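## Task

Carry the tray from the staging bench over to the work bench. One adapter in the centrifuge rotor already holds a water blank in its centre hole. Place the tray's sample tube (orange dot on its cap) in the centre hole of the adapter directly across from that one, and move the tray's remaining tubes into the green rack. Every tube must be pushed fully down, and every rotor bucket must end hanging vertically. If any tube reaches the floor, the task fails. The tray's bottles must finish upright inside the tray. The tray must finish resting on the work bench with nothing sticking out past its edge. One or both robots may be used. At the end, release everything and back the robots away. A robot that falls over or is left leaning fails the task. Anything kept in position only by a robot's grip or push at the end does not count as placed.

## Robot and tools

ROBOTS. There are two identical Hello Robot Stretch 4 units, r1 and r2. Each has an omni-wheel base, a mast with a lift, one arm that telescopes forward, a wrist with yaw, pitch and roll, and a two-finger gripper. Each is about 1.6 m tall, and its base rim lies within 0.23 m of the base origin. Each carries four cameras: <name>_head_camera, <name>_head_left_camera, <name>_head_right_camera and <name>_wrist_camera.

FRAMES. The base frame has its origin on the floor under the base centre, with x forward, y to the left and z up. hand_pose is reported in this frame and marks a point between the open fingertips; it can be slightly wrong. Odometry is relative to the base frame where the scene started. Every robot reports in its own frames, so only images, lidar_m and wrist_depth_mm reveal where the two robots are relative to each other.

execute_actions. Arguments: "actions", a list holding exactly one action (or none, which just returns state and images), and optional "cameras", a list of camera names or "all" (omitted or null gives all cameras, [] gives none). The action is an object with a separate entry per robot, keyed "r1" and/or "r2". Inside a robot's entry you may put:
- "base": exactly one command. translate_m (metres, -2 to 2, forward positive), strafe_m (metres, -2 to 2, left positive) or rotate_rad (radians, -3.2 to 3.2, counter-clockwise seen from above positive). Each is a relative move counted from where the base last measured itself in a reported state, not a place to go to.
- "joints": absolute targets, by name, for whichever joints you list. lift_m 0 to 1.2 m; arm_m 0 to 0.55 m of extension; wrist_yaw_rad -1.134 to 4.276 (0 points forward, positive turns left, 3.14 is folded back, above 3.4 the arm may block it); wrist_pitch_rad -1.117 to 4.259 (0 level, 1.57 pointing down); wrist_roll_rad -1.117 to 4.259 (0 keeps the fingers level, positive turns clockwise viewed from behind the gripper); gripper_m -0.038 to 0.141 m of fingertip gap (negative means fingers squeezing each other). Targets past a joint's range are clipped and reported; other bad values or unknown keys reject the whole call.
- "pace": "slow", "default", "fast" or "max". Base speed is roughly 0.1/0.3/0.4/0.6 m/s and turning 1/2/3/4 rad/s; a raised lift lowers these caps.
- "contact_limits": {"arm_m": value}, 0 (gentlest) to 0.75 (firmest), default 0.5; the arm stops when it pushes harder than that.
- "end_of_arm": "enable_torque", sent alone, to revive wrist or gripper motors that shut off.
All motions in one action begin together; a single action runs at most 15 s. Parts you leave out may still be driving toward earlier targets. Example: {"r1": {"base": {"translate_m": 0.3}, "joints": {"gripper_m": 0.05}, "pace": "fast"}}. To unfold the wrist at the start, send lift_m 0.4 with wrist_yaw_rad 0.

wait: {"seconds": 0 to 10}; commands nothing and returns state and images.

zoom_image: {"camera": name, "region": [x0, y0, x1, y1]} in pixels of that camera's latest full image, top-left origin, at most 504 by 504 pixels.

finished_scene: {"scene": current scene number}; irreversible, and its result reports success and the next task. Replying without any tool call ends everything.

RESULTS. base_status and joint_status tell how each motion ended: "done" (for the base, the wheels turned the full amount even if they slipped); "off_target" (resting away from the goal, maybe still pushing); "contact_stop_at_<key>" (met something; lift, arm or wheels go slack, so a loaded lift may sink or a base may roll); "limit_stop_at_<name>", including "limit_stop_at_tilt" (leaning over 6 degrees, drive and arm slack until it straightens) and "limit_stop_at_own_body" (self-collision; move away from the body); "time_out"; "torque_fault" (a wrist or gripper motor overloaded and went limp; send enable_torque). on_its_own lists what was not commanded this call; "held at" there is the held target, not the actual position. lidar_m gives 12 horizontal distances in metres, sector 1 straight ahead then counter-clockwise in 30-degree steps (4 left, 7 behind, 10 right); "-" means nothing seen or closer than 0.25 m. It sees from about 0.15 m up, misses clear objects and thin legs, and sees the other robot. wrist_depth_mm is a 7x7 grid of median depths (100 to 2000 mm) from the wrist camera, read from top left. base_odometry comes from wheel counts; if turned_by_wheels and turned_by_imu differ by more than about 0.1 rad, suspect a collision or slip. base_tilt gives forward and right lean in degrees, with a fixed offset of up to about 1.5. motor_effort is percent of maximum, positive toward higher joint values, peak in brackets; a level gripper holding weight pushes wrist_pitch effort away from 0. Gripper reading and "done" do not prove a grasp; a firm squeeze shows as a gripper effort change.

CAMERAS. Calibration lines give K, distortion and T_world_to_cam from the carrying robot's base frame to the camera, with small errors that grow for the wrist camera on an extended arm.

GRASPING. Command a gap smaller than the object to grip; squeezing harder pulls it toward the wrist, opening pushes it out. If fingertips jam on a surface, raise the lift.

AVOID. Robots pressing or crashing into each other: once bases touch, any further drive is a hard press, and no state line reports contact. Shared loads: the two bases can differ by about 3 cm per metre, which can tip a robot. Driving or turning with over 1 kg held and arm_m above 0.2, especially at fast paces; strong pushes with a high gripper. Dropping tubes, knocking bottles over, slamming or pushing hard. Objects may occasionally get nudged by outside disturbances.

Each tool is called after "Request:" as name(argument=value, ...), one argument or row to a line, values as JSON.

## Session

Request:
execute_actions(
  actions=[],
)

Scene clock: 0.00 s.
r1.base_odometry: x=+0.000 y=+0.000 heading=+0.000 (m, m, rad; r1's odometry frame)
r1.turned_by_wheels: +0.000 (rad since the last result)
r1.turned_by_imu: +0.000 (rad since the last result)
r1.base_tilt: forward=+0.2 right=+0.4 (deg)
r1.lidar_m: 0.88 0.90 1.18 2.70 1.74 1.21 1.52 1.89 1.63 4.73 1.38 0.95
r1.base_status: not commanded
r1.joint_positions: lift_m=+0.272 arm_m=+0.003 wrist_yaw_rad=+3.174 wrist_pitch_rad=-0.012 wrist_roll_rad=-0.019 gripper_m=+0.057
r1.joint_status: not commanded
r1.motor_effort: lift_m=+20 arm_m=-1 wrist_yaw_rad=+0 wrist_pitch_rad=-6 wrist_roll_rad=+0 gripper_m=-2 wheel_0=+0 wheel_1=+0 wheel_2=+0 (%)
r1.hand_pose: x=-0.1176 y=+0.0780 z=+0.4537 quat_wxyz=(-0.016, +0.006, -0.010, +1.000) (m; r1's base frame)
r1.wrist_depth_mm: - 135 - - - - - / - 123 191 - - - - / - 131 182 - 1756 1308 1336 / 120 135 286 - - - - / - - - - 1921 - - / 1708 1756 200 1808 204 1808 1808 / 1182 1025 1078 1182 1118 1182 1205
r2.base_odometry: x=+0.000 y=+0.000 heading=+0.000 (m, m, rad; r2's odometry frame)
r2.turned_by_wheels: +0.000 (rad since the last result)
r2.turned_by_imu: +0.000 (rad since the last result)
r2.base_tilt: forward=+0.1 right=-0.5 (deg)
r2.lidar_m: 1.03 1.31 3.03 1.53 1.28 2.61 1.36 1.30 3.10 1.58 1.08 1.00
r2.base_status: not commanded
r2.joint_positions: lift_m=+0.213 arm_m=-0.001 wrist_yaw_rad=+3.226 wrist_pitch_rad=-0.009 wrist_roll_rad=+0.012 gripper_m=+0.057
r2.joint_status: not commanded
r2.motor_effort: lift_m=+19 arm_m=-1 wrist_yaw_rad=+1 wrist_pitch_rad=-7 wrist_roll_rad=+1 gripper_m=-3 wheel_0=+1 wheel_1=+0 wheel_2=-1 (%)
r2.hand_pose: x=-0.1252 y=+0.0628 z=+0.3935 quat_wxyz=(-0.042, +0.004, +0.006, +0.999) (m; r2's base frame)
r2.wrist_depth_mm: - - 131 - - - - / - - 119 187 - - - / - - 131 202 - - - / 147 140 144 - - - - / 193 1708 1661 - - - - / 194 1138 202 1160 1098 1336 1366 / 196 778 878 - 904 854 946
pictures: r1_head_camera, r1_head_left_camera, r1_head_right_camera, r1_wrist_camera, r2_head_camera, r2_head_left_camera, r2_head_right_camera, r2_wrist_camera
camera_calibration (this result's frames):
r1_wrist_camera: T_world_to_cam=[[0.0225937, 0.998291, 0.0538906, -0.116223], [-0.0213826, 0.0543746, -0.998292, 0.509155], [-0.999516, 0.0214028, 0.0225746, 0.0999023], [0, 0, 0, 1]] pos_world=[0.113367, 0.0862011, 0.512293]
r2_wrist_camera: T_world_to_cam=[[-0.126734, 0.991719, 0.0207972, -0.0755796], [0.0385519, 0.0258749, -0.998922, 0.443649], [-0.991187, -0.125796, -0.0415118, 0.12614], [0, 0, 0, 1]] pos_world=[0.0983464, 0.0793422, 0.449979]
Images, in order (width x height): r1_head_camera 420x560, r1_head_left_camera 420x672, r1_head_right_camera 420x672, r1_wrist_camera 616x392, r2_head_camera 420x560, r2_head_left_camera 420x672, r2_head_right_camera 420x672, r2_wrist_camera 616x392.

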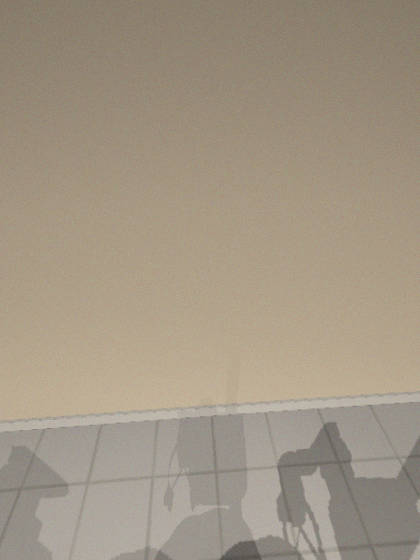

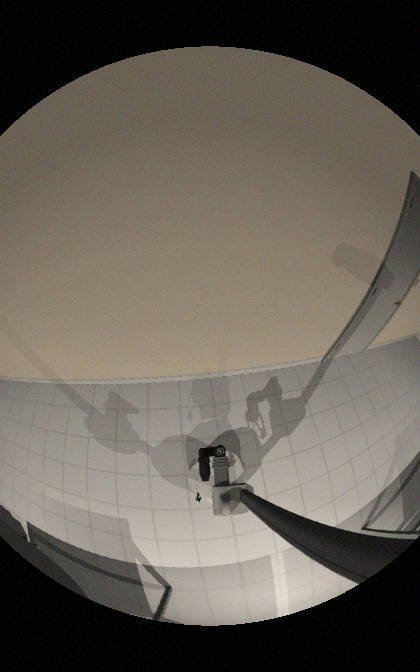

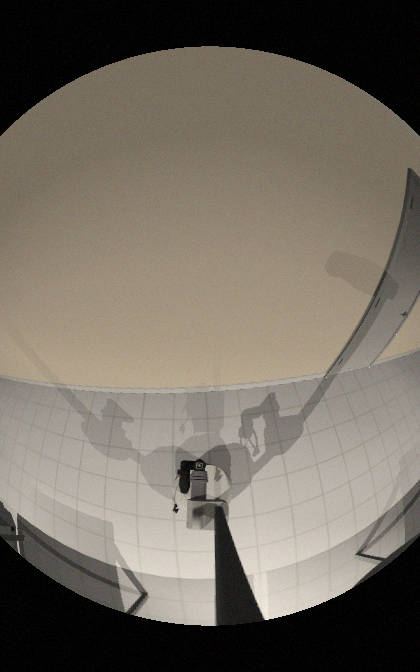

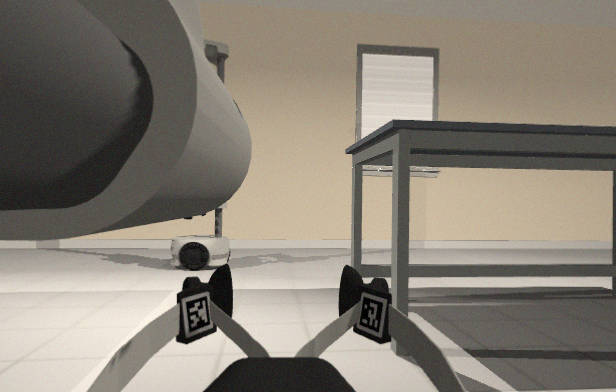

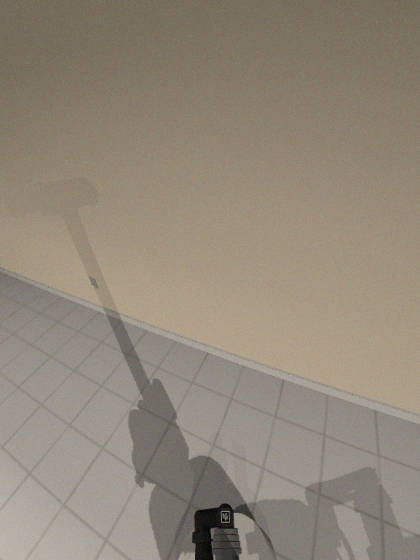

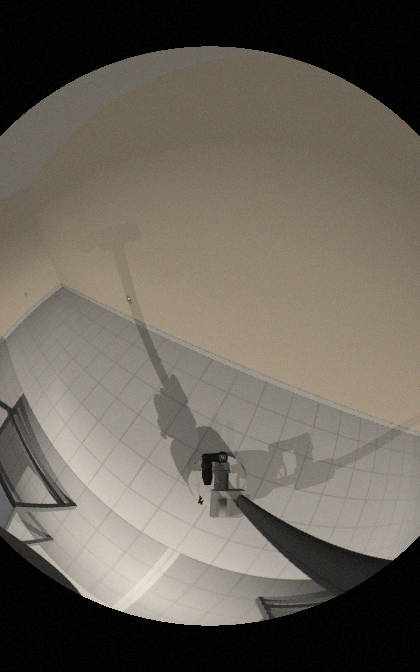

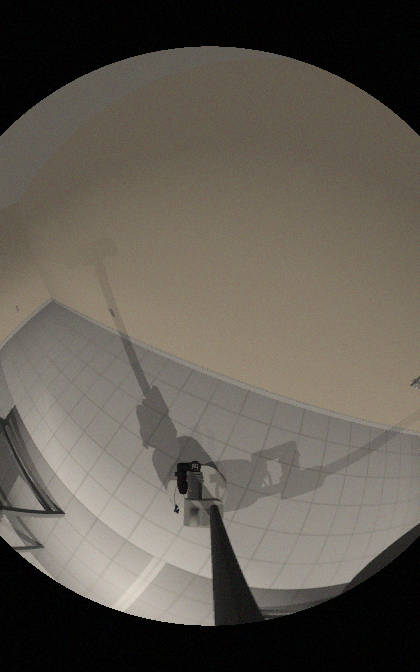

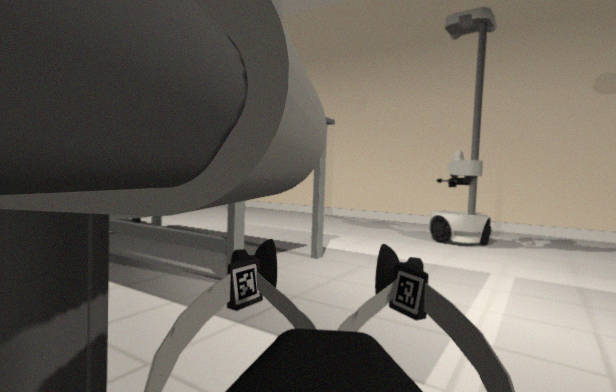

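Request:
execute_actions(
  actions=[
    {"r1":{"base":{"rotate_rad":-3.05},"joints":{"lift_m":0.2},"pace":"fast"},"r2":{"base":{"rotate_rad":2.70},"joints":{"lift_m":0.2},"pace":"fast"}},
  ],
  cameras=["r1_head_camera","r2_head_camera","r1_head_left_camera","r2_head_right_camera"],
)

Scene clock: 3.47 s.
r1.base_odometry: x=+0.000 y=+0.000 heading=-3.050 (m, m, rad; r1's odometry frame)
r1.turned_by_wheels: -3.050 (rad since the last result)
r1.turned_by_imu: -3.060 (rad since the last result)
r1.base_tilt: forward=+0.2 right=+0.4 (deg)
r1.lidar_m: 2.65 1.69 1.65 3.32 1.26 0.93 0.88 0.94 1.31 3.71 1.54 1.19
r1.base_status: done
r1.joint_positions: lift_m=+0.200 arm_m=+0.003 wrist_yaw_rad=+3.174 wrist_pitch_rad=-0.012 wrist_roll_rad=-0.019 gripper_m=+0.057
r1.joint_status: all done
r1.motor_effort: lift_m=+17(15) arm_m=-1(1) wrist_yaw_rad=+1(0) wrist_pitch_rad=-6(6) wrist_roll_rad=+0(0) gripper_m=-4(6) wheel_0=+0(8) wheel_1=-1(13) wheel_2=-1(7) (%)
r1.hand_pose: x=-0.1176 y=+0.0781 z=+0.3818 quat_wxyz=(-0.016, +0.006, -0.010, +1.000) (m; r1's base frame)
r1.wrist_depth_mm: - 135 1008 976 991 991 1008 / - 123 191 1008 1008 1008 1008 / - 131 181 1008 991 1008 1008 / 120 135 287 991 1008 1008 991 / 976 991 991 991 991 1008 1008 / 991 1008 199 1008 204 991 991 / 991 891 946 991 960 991 991
r2.base_odometry: x=+0.000 y=+0.000 heading=+2.700 (m, m, rad; r2's odometry frame)
r2.turned_by_wheels: +2.700 (rad since the last result)
r2.turned_by_imu: +2.665 (rad since the last result)
r2.base_tilt: forward=+0.4 right=-0.4 (deg)
r2.lidar_m: 2.65 1.29 1.39 4.10 1.50 1.05 1.00 1.05 1.47 3.93 1.39 1.24
r2.base_status: done
r2.joint_positions: lift_m=+0.200 arm_m=-0.001 wrist_yaw_rad=+3.226 wrist_pitch_rad=-0.009 wrist_roll_rad=+0.012 gripper_m=+0.057
r2.joint_status: all done
r2.motor_effort: lift_m=+17(17) arm_m=-1(1) wrist_yaw_rad=+2(2) wrist_pitch_rad=-8(6) wrist_roll_rad=+0(1) gripper_m=-3(3) wheel_0=-1(9) wheel_1=+0(8) wheel_2=+0(12) (%)
r2.hand_pose: x=-0.1252 y=+0.0628 z=+0.3811 quat_wxyz=(-0.042, +0.004, +0.006, +0.999) (m; r2's base frame)
r2.wrist_depth_mm: - - 131 1138 1098 1078 1025 / - - 120 188 1078 1078 1042 / - - 132 202 1138 1098 1042 / 147 141 144 1118 1138 1078 1060 / 192 1229 1182 1160 1118 1098 1060 / 195 1118 201 1160 1060 1098 1078 / 196 759 854 - 891 866 904
pictures: r1_head_camera, r1_head_left_camera, r2_head_camera, r2_head_right_camera
Images, in order (width x height): r1_head_camera 420x560, r1_head_left_camera 420x672, r2_head_camera 420x560, r2_head_right_camera 420x672.

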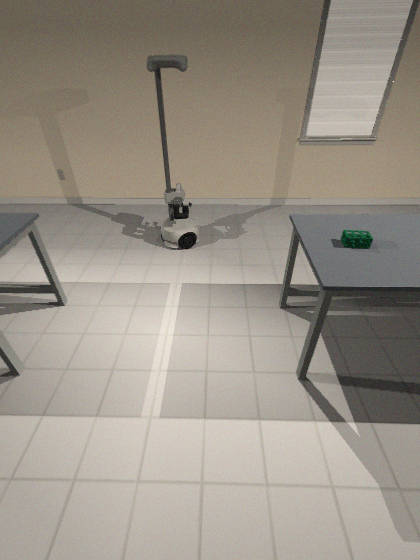

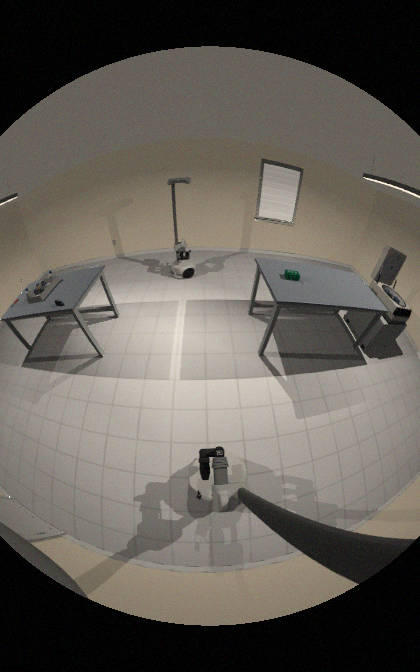

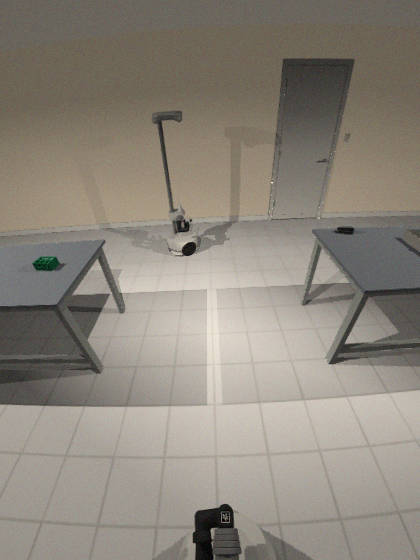

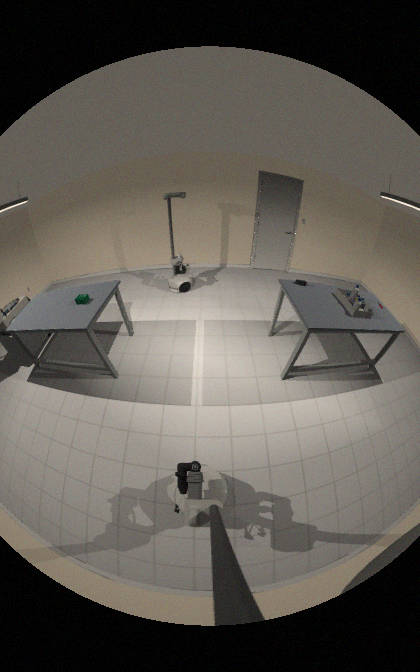

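Request:
execute_actions(
  actions=[
    {"r1":{"base":{"strafe_m":2.0},"joints":{"lift_m":1.0,"wrist_yaw_rad":1.571,"wrist_roll_rad":0,"gripper_m":0.06},"pace":"max"},"r2":{"base":{"strafe_m":-1.6},"joints":{"lift_m":1.0,"wrist_yaw_rad":1.571,"wrist_roll_rad":0,"gripper_m":0.06},"pace":"max"}},
  ],
  cameras=["r1_head_camera","r2_head_camera"],
)

Scene clock: 9.43 s.
r1.base_odometry: x=+0.183 y=-1.992 heading=-3.050 (m, m, rad; r1's odometry frame)
r1.turned_by_wheels: +0.000 (rad since the last result)
r1.turned_by_imu: -0.005 (rad since the last result)
r1.base_tilt: forward=+0.2 right=+0.4 (deg)
r1.lidar_m: 1.10 1.16 2.81 2.72 1.21 0.85 0.79 0.89 1.27 3.58 2.71 1.14
r1.base_status: done
r1.joint_positions: lift_m=+1.000 arm_m=+0.003 wrist_yaw_rad=+1.571 wrist_pitch_rad=-0.012 wrist_roll_rad=+0.000 gripper_m=+0.060
r1.joint_status: all done
r1.motor_effort: lift_m=+21(25) arm_m=-1(1) wrist_yaw_rad=+0(8) wrist_pitch_rad=-6(6) wrist_roll_rad=+1(1) gripper_m=-4(7) wheel_0=+0(14) wheel_1=+0(13) wheel_2=+0(1) (%)
r1.hand_pose: x=+0.2608 y=+0.2885 z=+1.1815 quat_wxyz=(+0.707, +0.004, -0.004, +0.707) (m; r1's base frame)
r1.wrist_depth_mm: 1808 - - - - - - / 1808 - - - - - - / 1756 - - - - - - / 1756 - - - - - - / 1756 - - - - - - / 1808 - 200 - 205 - - / 1756 - - - - - -
r2.base_odometry: x=+0.684 y=+1.446 heading=+2.700 (m, m, rad; r2's odometry frame)
r2.turned_by_wheels: +0.000 (rad since the last result)
r2.turned_by_imu: +0.005 (rad since the last result)
r2.base_tilt: forward=+0.3 right=-0.4 (deg)
r2.lidar_m: 0.94 1.01 2.66 3.95 1.47 1.04 0.99 1.03 1.44 2.70 2.84 0.99
r2.base_status: done
r2.joint_positions: lift_m=+1.000 arm_m=-0.001 wrist_yaw_rad=+1.571 wrist_pitch_rad=-0.009 wrist_roll_rad=+0.000 gripper_m=+0.060
r2.joint_status: all done
r2.motor_effort: lift_m=+20(22) arm_m=-1(1) wrist_yaw_rad=+1(6) wrist_pitch_rad=-7(8) wrist_roll_rad=+0(2) gripper_m=-3(4) wheel_0=+1(11) wheel_1=+0(13) wheel_2=-1(1) (%)
r2.hand_pose: x=+0.2570 y=+0.2885 z=+1.1808 quat_wxyz=(+0.707, +0.003, -0.003, +0.707) (m; r2's base frame)
r2.wrist_depth_mm: 1708 - - - - - - / 1661 - - - - - - / 1756 - - - - - - / 1708 - - - - - - / 1756 - - - - - - / 1808 - - - 213 - - / 1808 - - - - - -
pictures: r1_head_camera, r2_head_camera
Images, in order (width x height): r1_head_camera 420x560, r2_head_camera 420x560.

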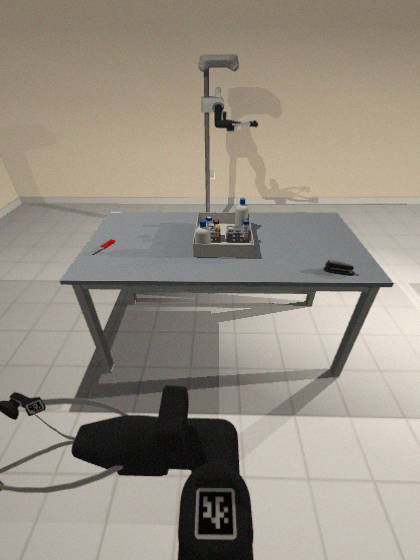

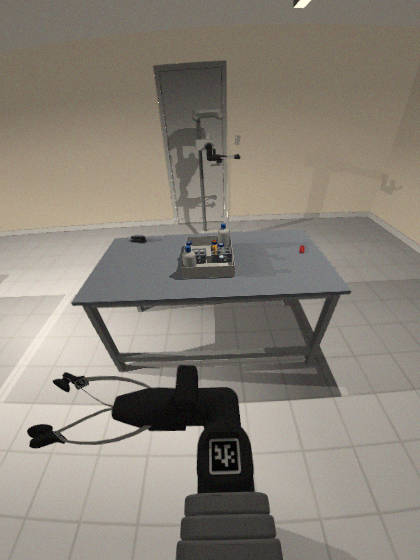

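Request:
execute_actions(
  actions=[
    {"r1":{"base":{"rotate_rad":-0.016}},"r2":{"base":{"rotate_rad":0.008}}},
  ],
  cameras=[],
)

Request:
execute_actions(
  actions=[
    {"r1":{"base":{"translate_m":0.84},"joints":{"lift_m":1.03,"wrist_pitch_rad":1.571,"arm_m":0.17},"pace":"fast"},"r2":{"base":{"translate_m":0.68},"joints":{"lift_m":1.03,"wrist_pitch_rad":1.571,"arm_m":0.17},"pace":"fast"}},
  ],
  cameras=["r1_wrist_camera","r2_wrist_camera","r1_head_right_camera"],
)

Scene clock: 11.70 s.
r1.base_odometry: x=+0.183 y=-1.992 heading=-3.066 (m, m, rad; r1's odometry frame)
r1.turned_by_wheels: -0.016 (rad since the last result)
r1.turned_by_imu: -0.017 (rad since the last result)
r1.base_tilt: forward=+0.2 right=+0.3 (deg)
r1.lidar_m: 1.10 1.17 2.83 2.72 1.25 0.86 0.78 0.87 1.24 3.34 2.74 1.15
r1.base_status: done
r1.joint_positions: lift_m=+1.000 arm_m=+0.003 wrist_yaw_rad=+1.571 wrist_pitch_rad=-0.012 wrist_roll_rad=+0.000 gripper_m=+0.060
r1.joint_status: not commanded
r1.motor_effort: lift_m=+21(21) arm_m=-1(1) wrist_yaw_rad=+0(1) wrist_pitch_rad=-6(5) wrist_roll_rad=+1(1) gripper_m=-4(3) wheel_0=+1(6) wheel_1=+0(3) wheel_2=+0(2) (%)
r1.hand_pose: x=+0.2609 y=+0.2885 z=+1.1815 quat_wxyz=(+0.707, +0.004, -0.004, +0.707) (m; r1's base frame)
r1.wrist_depth_mm: 1808 - - - - - - / 1863 - - - - - - / 1863 - - - - - - / 1808 - - - - - - / 1863 - - - - - - / 1863 - 200 - 204 - - / 1863 - - - - - -
r2.base_odometry: x=+0.684 y=+1.446 heading=+2.708 (m, m, rad; r2's odometry frame)
r2.turned_by_wheels: +0.008 (rad since the last result)
r2.turned_by_imu: +0.009 (rad since the last result)
r2.base_tilt: forward=+0.4 right=-0.4 (deg)
r2.lidar_m: 0.95 1.01 2.71 3.90 1.47 1.07 0.97 1.03 1.46 2.71 2.86 0.98
r2.base_status: done
r2.joint_positions: lift_m=+1.000 arm_m=-0.001 wrist_yaw_rad=+1.571 wrist_pitch_rad=-0.009 wrist_roll_rad=+0.000 gripper_m=+0.060
r2.joint_status: not commanded
r2.motor_effort: lift_m=+20(19) arm_m=-1(1) wrist_yaw_rad=+1(1) wrist_pitch_rad=-8(7) wrist_roll_rad=+0(0) gripper_m=-3(4) wheel_0=+1(6) wheel_1=+0(0) wheel_2=-1(3) (%)
r2.hand_pose: x=+0.2570 y=+0.2885 z=+1.1808 quat_wxyz=(+0.707, +0.003, -0.003, +0.707) (m; r2's base frame)
r2.wrist_depth_mm: 1708 - - - - - - / 1756 - - - - - - / 1708 - - - - - - / 1756 - - - - - - / 1756 - - - - - - / 1708 - - - 213 - - / 1756 - - - - - -
pictures: none
No camera images: the call's "cameras" was empty. Leave "cameras" out to get every camera's image.

Scene clock: 15.50 s.
r1.base_odometry: x=-0.655 y=-2.055 heading=-3.066 (m, m, rad; r1's odometry frame)
r1.turned_by_wheels: +0.000 (rad since the last result)
r1.turned_by_imu: -0.004 (rad since the last result)
r1.base_tilt: forward=+0.2 right=+0.4 (deg)
r1.lidar_m: 0.28 0.30 0.39 2.74 2.45 1.77 1.67 1.74 2.42 2.47 0.40 0.29
r1.base_status: done
r1.joint_positions: lift_m=+1.030 arm_m=+0.169 wrist_yaw_rad=+1.571 wrist_pitch_rad=+1.571 wrist_roll_rad=+0.000 gripper_m=+0.060
r1.joint_status: all done
r1.motor_effort: lift_m=+22(21) arm_m=+6(7) wrist_yaw_rad=+0(0) wrist_pitch_rad=+1(4) wrist_roll_rad=+1(1) gripper_m=-2(3) wheel_0=+1(6) wheel_1=+0(8) wheel_2=+2(9) (%)
r1.hand_pose: x=+0.4272 y=+0.0000 z=+0.9195 quat_wxyz=(+0.500, -0.500, +0.500, +0.500) (m; r1's base frame)
r1.wrist_depth_mm: 1118 1098 373 375 379 384 384 / 1098 1118 375 375 377 384 384 / 1098 904 375 375 307 202 353 / 891 904 375 377 329 250 351 / 904 917 375 379 377 379 343 / 1078 904 200 377 204 382 349 / 1098 375 375 377 379 382 353
r2.base_odometry: x=+0.067 y=+1.732 heading=+2.708 (m, m, rad; r2's odometry frame)
r2.turned_by_wheels: +0.000 (rad since the last result)
r2.turned_by_imu: +0.003 (rad since the last result)
r2.base_tilt: forward=+0.3 right=-0.3 (deg)
r2.lidar_m: 0.27 0.29 0.43 2.51 2.43 1.76 1.68 1.76 2.42 2.71 0.41 0.29
r2.base_status: done
r2.joint_positions: lift_m=+1.030 arm_m=+0.169 wrist_yaw_rad=+1.571 wrist_pitch_rad=+1.571 wrist_roll_rad=+0.000 gripper_m=+0.060
r2.joint_status: all done
r2.motor_effort: lift_m=+21(21) arm_m=+5(2) wrist_yaw_rad=+2(1) wrist_pitch_rad=+0(4) wrist_roll_rad=+0(0) gripper_m=-3(3) wheel_0=+1(6) wheel_1=+0(5) wheel_2=+0(10) (%)
r2.hand_pose: x=+0.4273 y=+0.0001 z=+0.9195 quat_wxyz=(+0.500, -0.500, +0.500, +0.500) (m; r2's base frame)
r2.wrist_depth_mm: 1182 1138 373 373 364 224 189 / 1205 1160 377 375 325 227 329 / 1205 946 387 377 370 368 336 / 1205 976 387 382 375 373 362 / 750 1182 389 382 375 373 340 / 1229 1255 392 387 213 373 342 / 1229 1229 399 - 359 345 322
pictures: r1_head_right_camera, r1_wrist_camera, r2_wrist_camera
camera_calibration (this result's frames):
r1_wrist_camera: T_world_to_cam=[[0.99789, 0.0357257, 0.0542162, -0.492658], [0.0362046, -0.999313, -0.00787679, 0.0547545], [0.0538976, 0.00982305, -0.998498, 1.12446], [0, 0, 0, 1]] pos_world=[0.42903, 0.0612718, 1.14992]
r2_wrist_camera: T_world_to_cam=[[0.998545, 0.0325978, -0.0429623, -0.376454], [0.0347277, -0.998155, 0.0498005, -0.0132204], [-0.0412596, -0.05122, -0.997835, 1.16117], [0, 0, 0, 1]] pos_world=[0.424274, 0.0585507, 1.14314]
Images, in order (width x height): r1_head_right_camera 420x672, r1_wrist_camera 616x392, r2_wrist_camera 616x392.

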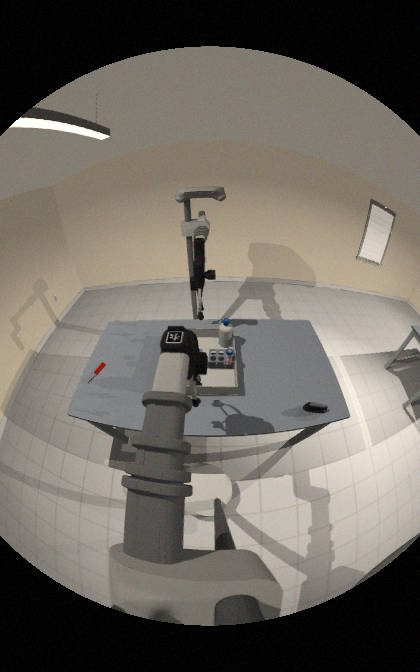

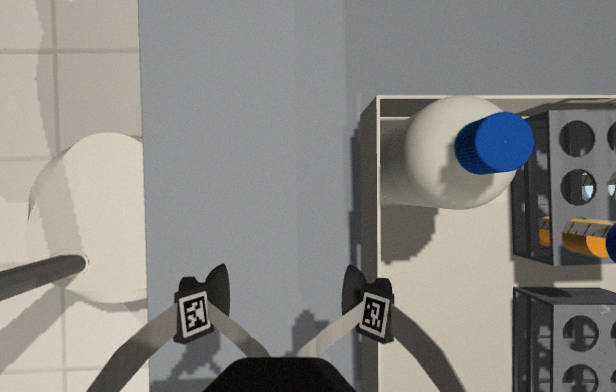

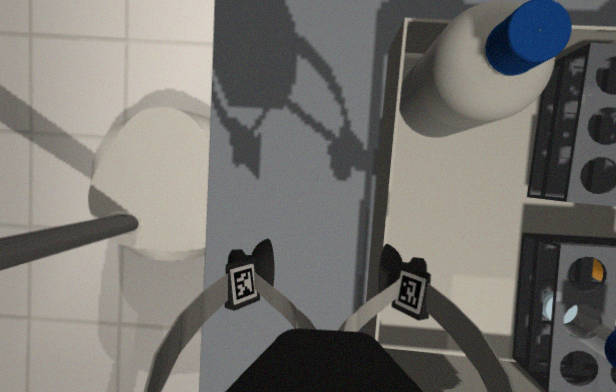

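Request:
execute_actions(
  actions=[
    {"r1":{"base":{"strafe_m":-0.027},"joints":{"arm_m":0.238,"lift_m":0.99}},"r2":{"base":{"translate_m":0.02},"joints":{"arm_m":0.201,"lift_m":0.99}}},
  ],
  cameras=[],
)

Request:
execute_actions(
  actions=[
    {"r1":{"joints":{"lift_m":0.914}},"r2":{"joints":{"lift_m":0.914}}},
  ],
  cameras=["r1_wrist_camera","r2_wrist_camera","r1_head_camera","r2_head_camera"],
)

Scene clock: 18.83 s.
r1.base_odometry: x=-0.657 y=-2.028 heading=-3.066 (m, m, rad; r1's odometry frame)
r1.turned_by_wheels: +0.000 (rad since the last result)
r1.turned_by_imu: -0.001 (rad since the last result)
r1.base_tilt: forward=+0.2 right=+0.3 (deg)
r1.lidar_m: 0.27 0.29 0.39 2.75 2.44 1.77 1.67 1.74 2.43 2.45 0.41 0.28
r1.base_status: done
r1.joint_positions: lift_m=+0.990 arm_m=+0.237 wrist_yaw_rad=+1.571 wrist_pitch_rad=+1.571 wrist_roll_rad=+0.000 gripper_m=+0.060
r1.joint_status: all done
r1.motor_effort: lift_m=+16(22) arm_m=+6(6) wrist_yaw_rad=+1(0) wrist_pitch_rad=+1(1) wrist_roll_rad=+1(1) gripper_m=-3(2) wheel_0=+0(11) wheel_1=+2(13) wheel_2=+0(5) (%)
r1.hand_pose: x=+0.4952 y=+0.0000 z=+0.8800 quat_wxyz=(+0.500, -0.500, +0.500, +0.500) (m; r1's base frame)
r1.wrist_depth_mm: 330 332 336 338 338 343 343 / 332 332 334 204 160 310 282 / 330 330 334 276 202 315 283 / 866 334 336 338 338 312 235 / 798 334 336 338 340 340 343 / 854 334 200 338 204 315 283 / 1078 334 336 336 340 312 286
r2.base_odometry: x=+0.049 y=+1.740 heading=+2.708 (m, m, rad; r2's odometry frame)
r2.turned_by_wheels: +0.000 (rad since the last result)
r2.turned_by_imu: +0.002 (rad since the last result)
r2.base_tilt: forward=+0.2 right=-0.3 (deg)
r2.lidar_m: 0.25 0.30 0.39 2.48 2.45 1.79 1.69 1.76 2.47 2.74 0.36 0.25
r2.base_status: done
r2.joint_positions: lift_m=+0.990 arm_m=+0.200 wrist_yaw_rad=+1.571 wrist_pitch_rad=+1.571 wrist_roll_rad=+0.000 gripper_m=+0.060
r2.joint_status: all done
r2.motor_effort: lift_m=+15(19) arm_m=+5(6) wrist_yaw_rad=+2(2) wrist_pitch_rad=+1(0) wrist_roll_rad=+0(0) gripper_m=-3(2) wheel_0=-1(8) wheel_1=+2(4) wheel_2=+2(9) (%)
r2.hand_pose: x=+0.4584 y=+0.0001 z=+0.8800 quat_wxyz=(+0.500, -0.500, +0.500, +0.500) (m; r2's base frame)
r2.wrist_depth_mm: 1098 1118 338 332 188 186 264 / 1138 1118 338 334 201 319 265 / 1160 931 343 338 332 327 267 / 1182 931 347 343 334 330 297 / 1138 931 347 343 338 334 304 / 1160 1160 351 343 212 309 273 / 1182 1182 355 - 345 309 278
pictures: none
No camera images: the call's "cameras" was empty. Leave "cameras" out to get every camera's image.

Scene clock: 20.13 s.
r1.base_odometry: x=-0.657 y=-2.028 heading=-3.066 (m, m, rad; r1's odometry frame)
r1.turned_by_wheels: +0.000 (rad since the last result)
r1.turned_by_imu: +0.000 (rad since the last result)
r1.base_tilt: forward=+0.2 right=+0.4 (deg)
r1.lidar_m: 0.27 0.29 0.40 2.76 2.43 1.77 1.66 1.75 2.42 2.46 0.40 0.29
r1.base_status: not commanded
r1.joint_positions: lift_m=+0.914 arm_m=+0.237 wrist_yaw_rad=+1.571 wrist_pitch_rad=+1.571 wrist_roll_rad=+0.000 gripper_m=+0.060
r1.joint_status: all done
r1.motor_effort: lift_m=+16(18) arm_m=+6(6) wrist_yaw_rad=+0(1) wrist_pitch_rad=+1(1) wrist_roll_rad=+1(1) gripper_m=-4(1) wheel_0=+0(1) wheel_1=+1(1) wheel_2=+0(0) (%)
r1.hand_pose: x=+0.4952 y=+0.0000 z=+0.8040 quat_wxyz=(+0.500, -0.500, +0.500, +0.500) (m; r1's base frame)
r1.wrist_depth_mm: 256 258 260 132 117 123 220 / 257 259 260 141 120 123 236 / 256 258 260 260 132 262 236 / 256 259 262 260 263 264 236 / 257 259 260 262 264 265 253 / 258 259 200 262 204 265 237 / 257 259 262 262 263 265 236
r2.base_odometry: x=+0.049 y=+1.740 heading=+2.708 (m, m, rad; r2's odometry frame)
r2.turned_by_wheels: +0.000 (rad since the last result)
r2.turned_by_imu: +0.000 (rad since the last result)
r2.base_tilt: forward=+0.3 right=-0.4 (deg)
r2.lidar_m: 0.25 0.26 0.41 2.50 2.45 1.77 1.71 1.76 2.46 2.72 0.37 0.28
r2.base_status: not commanded
r2.joint_positions: lift_m=+0.914 arm_m=+0.200 wrist_yaw_rad=+1.571 wrist_pitch_rad=+1.571 wrist_roll_rad=+0.000 gripper_m=+0.060
r2.joint_status: all done
r2.motor_effort: lift_m=+15(15) arm_m=+5(6) wrist_yaw_rad=+1(1) wrist_pitch_rad=+0(0) wrist_roll_rad=+0(0) gripper_m=-4(3) wheel_0=+0(0) wheel_1=+2(2) wheel_2=+1(1) (%)
r2.hand_pose: x=+0.4584 y=+0.0001 z=+0.8040 quat_wxyz=(+0.500, -0.500, +0.500, +0.500) (m; r2's base frame)
r2.wrist_depth_mm: 1060 264 262 258 137 118 240 / 1078 266 263 260 191 181 248 / 1042 271 265 262 256 253 246 / 1042 271 268 265 259 256 250 / 1098 274 271 267 260 259 255 / 1098 277 273 266 213 259 252 / 1098 282 276 - 266 263 232
pictures: r1_head_camera, r1_wrist_camera, r2_head_camera, r2_wrist_camera
camera_calibration (this result's frames):
r1_wrist_camera: T_world_to_cam=[[0.997891, 0.0357133, 0.0542125, -0.554239], [0.0361865, -0.999315, -0.00777231, 0.0512767], [0.0538978, 0.00971768, -0.998499, 1.0055], [0, 0, 0, 1]] pos_world=[0.49702, 0.0612641, 1.03444]
r2_wrist_camera: T_world_to_cam=[[0.998545, 0.0325979, -0.0429623, -0.412381], [0.0347278, -0.998155, 0.0498005, -0.00854398], [-0.0412596, -0.05122, -0.997835, 1.04717], [0, 0, 0, 1]] pos_world=[0.455284, 0.0585507, 1.02761]
Images, in order (width x height): r1_head_camera 420x560, r1_wrist_camera 616x392, r2_head_camera 420x560, r2_wrist_camera 616x392.

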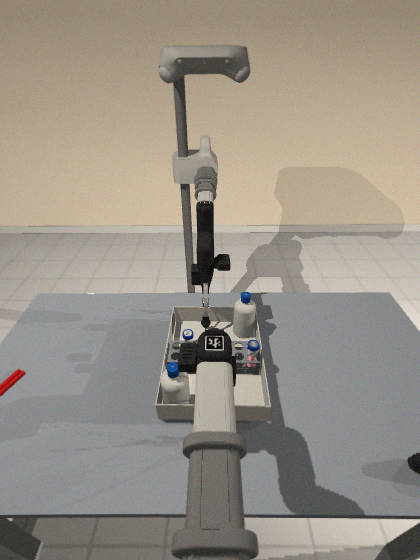

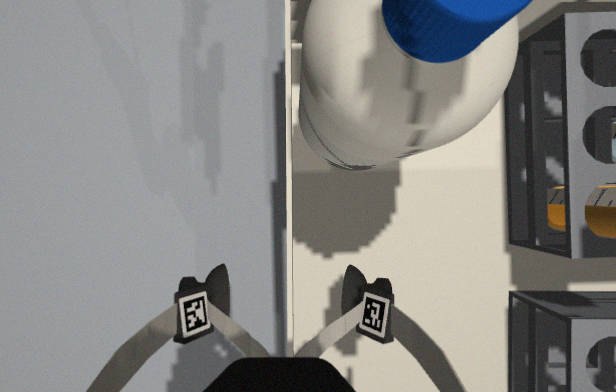

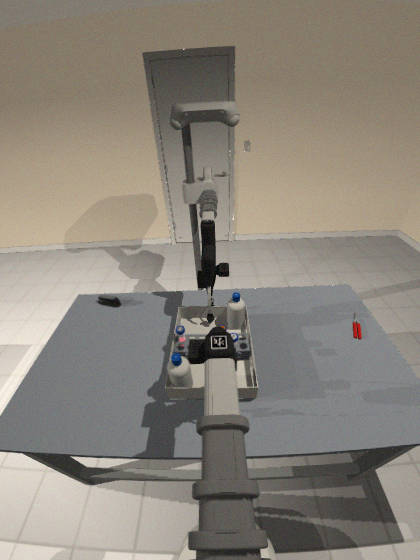

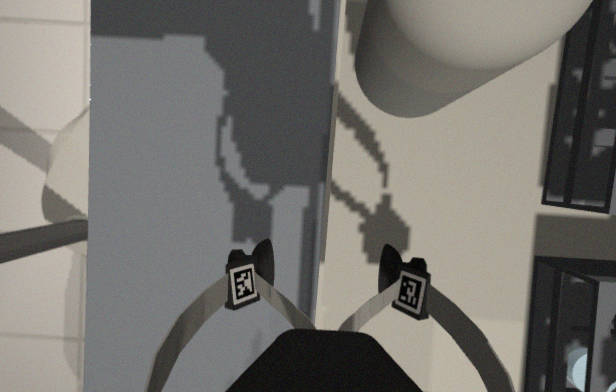

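Request:
execute_actions(
  actions=[
    {"r1":{"joints":{"arm_m":0.24,"lift_m":0.908,"gripper_m":-0.038}},"r2":{"base":{"strafe_m":0.008},"joints":{"arm_m":0.196,"lift_m":0.909,"gripper_m":-0.038}}},
  ],
  cameras=["r1_wrist_camera","r2_wrist_camera"],
)

Request:
execute_actions(
  actions=[
    {"r1":{"joints":{"lift_m":1.02},"pace":"slow"},"r2":{"joints":{"lift_m":1.021},"pace":"slow"}},
  ],
  cameras=["r1_wrist_camera","r2_wrist_camera","r1_head_camera"],
)

Scene clock: 22.77 s.
r1.base_odometry: x=-0.657 y=-2.028 heading=-3.066 (m, m, rad; r1's odometry frame)
r1.turned_by_wheels: +0.000 (rad since the last result)
r1.turned_by_imu: -0.001 (rad since the last result)
r1.base_tilt: forward=+0.2 right=+0.4 (deg)
r1.lidar_m: 0.27 0.27 0.39 2.75 2.43 1.77 1.68 1.75 2.41 2.44 0.42 0.28
r1.base_status: not commanded
r1.joint_positions: lift_m=+0.908 arm_m=+0.239 wrist_yaw_rad=+1.571 wrist_pitch_rad=+1.571 wrist_roll_rad=+0.000 gripper_m=-0.038
r1.joint_status: all done
r1.motor_effort: lift_m=+19(19) arm_m=+6(6) wrist_yaw_rad=+0(0) wrist_pitch_rad=+1(1) wrist_roll_rad=+1(2) gripper_m=-14(16) wheel_0=+0(0) wheel_1=+1(2) wheel_2=+0(0) (%)
r1.hand_pose: x=+0.4972 y=+0.0000 z=+0.7978 quat_wxyz=(+0.500, -0.500, +0.500, +0.500) (m; r1's base frame)
r1.wrist_depth_mm: 249 251 252 115 104 106 216 / 249 252 253 128 107 107 220 / 250 250 253 211 119 250 233 / 249 251 254 249 250 251 223 / 250 252 254 249 250 252 250 / 251 253 184 199 251 253 248 / 251 143 253 250 252 254 225
r2.base_odometry: x=+0.045 y=+1.733 heading=+2.708 (m, m, rad; r2's odometry frame)
r2.turned_by_wheels: +0.000 (rad since the last result)
r2.turned_by_imu: +0.001 (rad since the last result)
r2.base_tilt: forward=+0.4 right=-0.4 (deg)
r2.lidar_m: 0.25 0.28 0.39 2.50 2.45 1.79 1.71 1.79 2.47 2.73 0.40 0.27
r2.base_status: done
r2.joint_positions: lift_m=+0.909 arm_m=+0.197 wrist_yaw_rad=+1.570 wrist_pitch_rad=+1.571 wrist_roll_rad=+0.000 gripper_m=-0.037
r2.joint_status: all done
r2.motor_effort: lift_m=+18(19) arm_m=-6(7) wrist_yaw_rad=+3(4) wrist_pitch_rad=-1(0) wrist_roll_rad=+0(1) gripper_m=-22(24) wheel_0=+1(7) wheel_1=-2(7) wheel_2=+0(0) (%)
r2.hand_pose: x=+0.4553 y=-0.0001 z=+0.7988 quat_wxyz=(+0.500, -0.500, +0.500, +0.500) (m; r2's base frame)
r2.wrist_depth_mm: 1042 258 254 251 135 109 106 / 1060 260 256 255 177 131 240 / 1060 264 260 254 248 243 242 / 1078 265 262 257 249 246 242 / 854 268 264 251 251 248 246 / 1118 272 176 205 181 250 242 / 1098 274 270 - 253 248 243
pictures: r1_wrist_camera, r2_wrist_camera
camera_calibration (this result's frames):
r1_wrist_camera: T_world_to_cam=[[0.997891, 0.0357142, 0.0542125, -0.555953], [0.0361874, -0.999315, -0.00777219, 0.051153], [0.0538978, 0.00971761, -0.998499, 0.999139], [0, 0, 0, 1]] pos_world=[0.499078, 0.0612642, 1.02818]
r2_wrist_camera: T_world_to_cam=[[0.998569, 0.0318311, -0.0429751, -0.409558], [0.0339784, -0.998161, 0.0501956, -0.00832323], [-0.0412983, -0.0515839, -0.997814, 1.04181], [0, 0, 0, 1]] pos_world=[0.45228, 0.0584696, 1.02235]
Images, in order (width x height): r1_wrist_camera 616x392, r2_wrist_camera 616x392.

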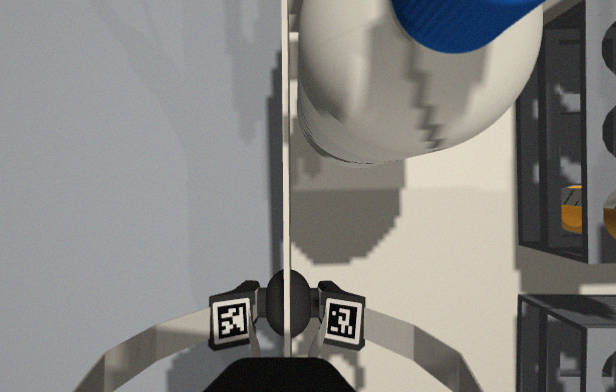

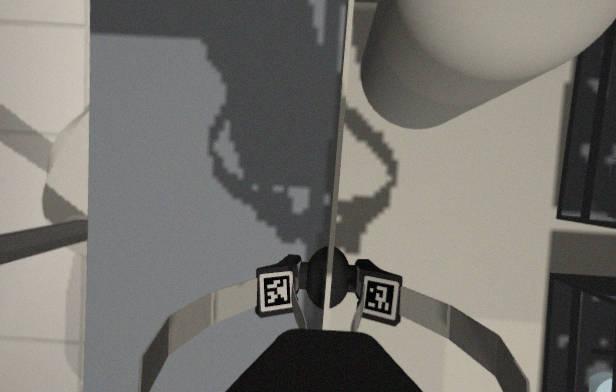

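Scene clock: 24.53 s.
r1.base_odometry: x=-0.657 y=-2.028 heading=-3.066 (m, m, rad; r1's odometry frame)
r1.turned_by_wheels: +0.000 (rad since the last result)
r1.turned_by_imu: -0.001 (rad since the last result)
r1.base_tilt: forward=+0.2 right=+0.4 (deg)
r1.lidar_m: 0.27 0.29 0.39 2.75 2.42 1.78 1.67 1.75 2.41 2.48 0.42 0.29
r1.base_status: not commanded
r1.joint_positions: lift_m=+1.019 arm_m=+0.239 wrist_yaw_rad=+1.571 wrist_pitch_rad=+1.571 wrist_roll_rad=+0.000 gripper_m=-0.038
r1.joint_status: all done
r1.motor_effort: lift_m=+26(27) arm_m=+6(6) wrist_yaw_rad=+0(0) wrist_pitch_rad=+1(1) wrist_roll_rad=+1(1) gripper_m=-18(20) wheel_0=-1(0) wheel_1=+2(1) wheel_2=+0(0) (%)
r1.hand_pose: x=+0.4972 y=+0.0000 z=+0.9092 quat_wxyz=(+0.500, -0.500, +0.500, +0.500) (m; r1's base frame)
r1.wrist_depth_mm: 1078 359 364 115 104 106 217 / 1060 362 362 128 107 108 221 / 917 362 364 198 119 250 233 / 878 362 364 248 248 251 222 / 854 362 364 248 251 252 249 / 1078 362 184 198 251 253 249 / 1078 144 364 249 251 253 226
r2.base_odometry: x=+0.045 y=+1.733 heading=+2.708 (m, m, rad; r2's odometry frame)
r2.turned_by_wheels: +0.000 (rad since the last result)
r2.turned_by_imu: +0.001 (rad since the last result)
r2.base_tilt: forward=+0.3 right=-0.4 (deg)
r2.lidar_m: 0.25 0.26 0.42 2.48 2.44 1.75 1.70 1.79 2.45 2.74 0.36 0.28
r2.base_status: not commanded
r2.joint_positions: lift_m=+1.020 arm_m=+0.197 wrist_yaw_rad=+1.570 wrist_pitch_rad=+1.571 wrist_roll_rad=+0.000 gripper_m=-0.037
r2.joint_status: all done
r2.motor_effort: lift_m=+24(25) arm_m=-6(5) wrist_yaw_rad=+3(3) wrist_pitch_rad=+0(1) wrist_roll_rad=+0(1) gripper_m=-21(23) wheel_0=+0(1) wheel_1=-2(2) wheel_2=+0(0) (%)
r2.hand_pose: x=+0.4553 y=-0.0001 z=+0.9102 quat_wxyz=(+0.500, -0.500, +0.500, +0.500) (m; r2's base frame)
r2.wrist_depth_mm: 1138 1160 366 359 135 109 106 / 1182 1138 368 364 177 131 239 / 1160 931 375 368 248 245 241 / 1205 946 375 373 249 246 242 / 1205 976 379 252 250 249 246 / 1229 1229 175 205 180 248 240 / 1229 1255 387 - 252 250 243
pictures: r1_head_camera, r1_wrist_camera, r2_wrist_camera
camera_calibration (this result's frames):
r1_wrist_camera: T_world_to_cam=[[0.997891, 0.0357144, 0.0542125, -0.561997], [0.0361876, -0.999315, -0.00777231, 0.0520189], [0.0538978, 0.00971774, -0.998499, 1.11038], [0, 0, 0, 1]] pos_world=[0.499082, 0.0612642, 1.13959]
r2_wrist_camera: T_world_to_cam=[[0.998569, 0.0318305, -0.0429751, -0.404766], [0.0339778, -0.998161, 0.0501956, -0.0139184], [-0.0412983, -0.0515839, -0.997814, 1.15304], [0, 0, 0, 1]] pos_world=[0.452278, 0.0584696, 1.13383]
Images, in order (width x height): r1_head_camera 420x560, r1_wrist_camera 616x392, r2_wrist_camera 616x392.

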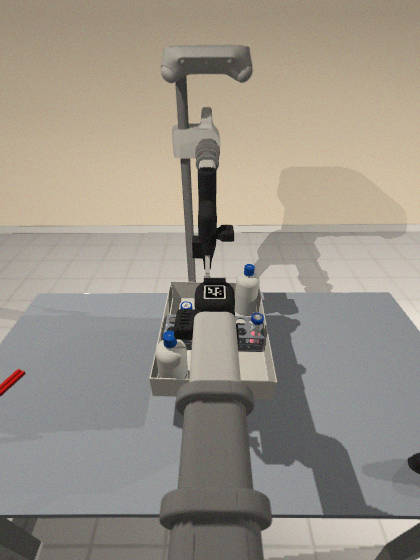

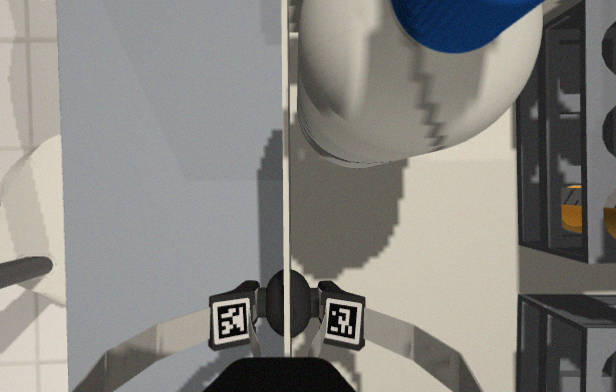

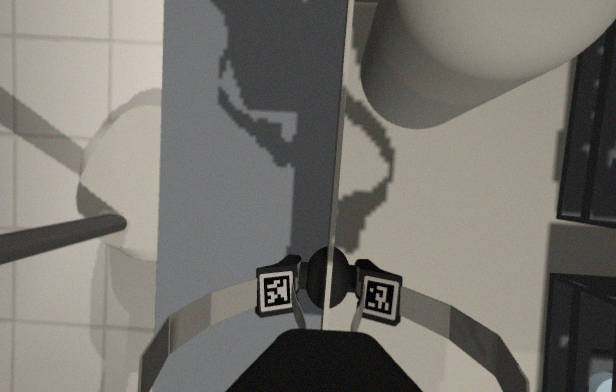

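Request:
execute_actions(
  actions=[
    {"r1":{"base":{"strafe_m":-0.652}},"r2":{"base":{"strafe_m":0.65}}},
  ],
  cameras=["r1_wrist_camera","r2_wrist_camera"],
)

Scene clock: 28.57 s.
r1.base_odometry: x=-0.706 y=-1.378 heading=-3.066 (m, m, rad; r1's odometry frame)
r1.turned_by_wheels: +0.000 (rad since the last result)
r1.turned_by_imu: -0.001 (rad since the last result)
r1.base_tilt: forward=+0.2 right=+0.4 (deg)
r1.lidar_m: 0.27 0.30 0.40 1.12 2.43 1.73 1.67 1.77 2.41 1.82 1.86 0.28
r1.base_status: done
r1.joint_positions: lift_m=+1.020 arm_m=+0.239 wrist_yaw_rad=+1.572 wrist_pitch_rad=+1.570 wrist_roll_rad=+0.000 gripper_m=-0.038
r1.joint_status: not commanded
r1.motor_effort: lift_m=+25(26) arm_m=+5(6) wrist_yaw_rad=-1(2) wrist_pitch_rad=+4(4) wrist_roll_rad=+1(1) gripper_m=-20(19) wheel_0=-1(12) wheel_1=-2(8) wheel_2=+2(6) (%)
r1.hand_pose: x=+0.4975 y=+0.0003 z=+0.9092 quat_wxyz=(+0.500, -0.500, +0.500, +0.500) (m; r1's base frame)
r1.wrist_depth_mm: 1078 359 364 208 104 - 215 / 1078 357 364 157 107 107 221 / 904 353 364 220 122 250 246 / 878 359 364 248 249 251 227 / 878 359 362 248 250 253 253 / 1098 362 184 196 250 252 246 / 1098 148 364 183 251 254 230
r2.base_odometry: x=-0.228 y=+1.143 heading=+2.709 (m, m, rad; r2's odometry frame)
r2.turned_by_wheels: +0.000 (rad since the last result)
r2.turned_by_imu: +0.000 (rad since the last result)
r2.base_tilt: forward=+0.3 right=-0.4 (deg)
r2.lidar_m: 0.25 0.29 1.90 1.84 2.45 1.79 1.68 1.78 2.44 1.13 0.40 0.28
r2.base_status: done
r2.joint_positions: lift_m=+1.021 arm_m=+0.197 wrist_yaw_rad=+1.570 wrist_pitch_rad=+1.571 wrist_roll_rad=+0.000 gripper_m=-0.037
r2.joint_status: not commanded
r2.motor_effort: lift_m=+24(24) arm_m=-5(5) wrist_yaw_rad=+3(5) wrist_pitch_rad=+0(4) wrist_roll_rad=+0(0) gripper_m=-22(22) wheel_0=+1(12) wheel_1=-1(9) wheel_2=+2(2) (%)
r2.hand_pose: x=+0.4553 y=+0.0000 z=+0.9103 quat_wxyz=(+0.500, -0.500, +0.500, +0.500) (m; r2's base frame)
r2.wrist_depth_mm: 1182 1160 1138 1098 138 110 106 / 1118 1160 1138 1138 181 134 240 / 1182 931 366 373 248 243 242 / 1205 960 379 375 249 246 244 / 1205 976 379 251 250 248 244 / 1229 1182 181 200 183 248 241 / 1229 1229 392 - 254 249 242
pictures: r1_wrist_camera, r2_wrist_camera
camera_calibration (this result's frames):
r1_wrist_camera: T_world_to_cam=[[0.997874, 0.0361101, 0.0542457, -0.562292], [0.0366348, -0.999291, -0.00870938, 0.052949], [0.0538928, 0.0106781, -0.99849, 1.11042], [0, 0, 0, 1]] pos_world=[0.499314, 0.0613586, 1.13971]
r2_wrist_camera: T_world_to_cam=[[0.998566, 0.0319194, -0.0429675, -0.404772], [0.0340566, -0.99817, 0.0499611, -0.0136682], [-0.0412941, -0.0513529, -0.997826, 1.15309], [0, 0, 0, 1]] pos_world=[0.452273, 0.0584915, 1.13388]
Images, in order (width x height): r1_wrist_camera 616x392, r2_wrist_camera 616x392.

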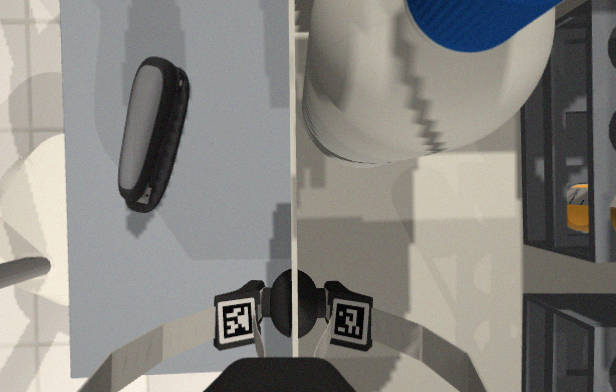

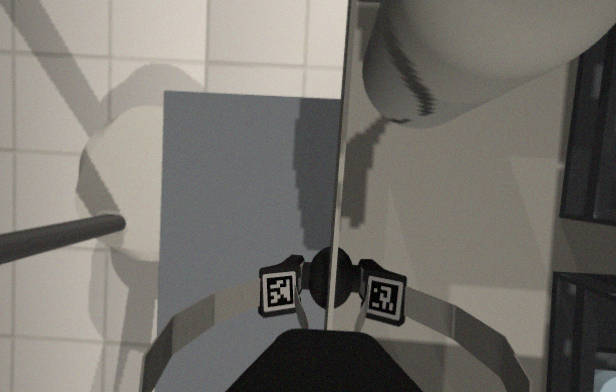

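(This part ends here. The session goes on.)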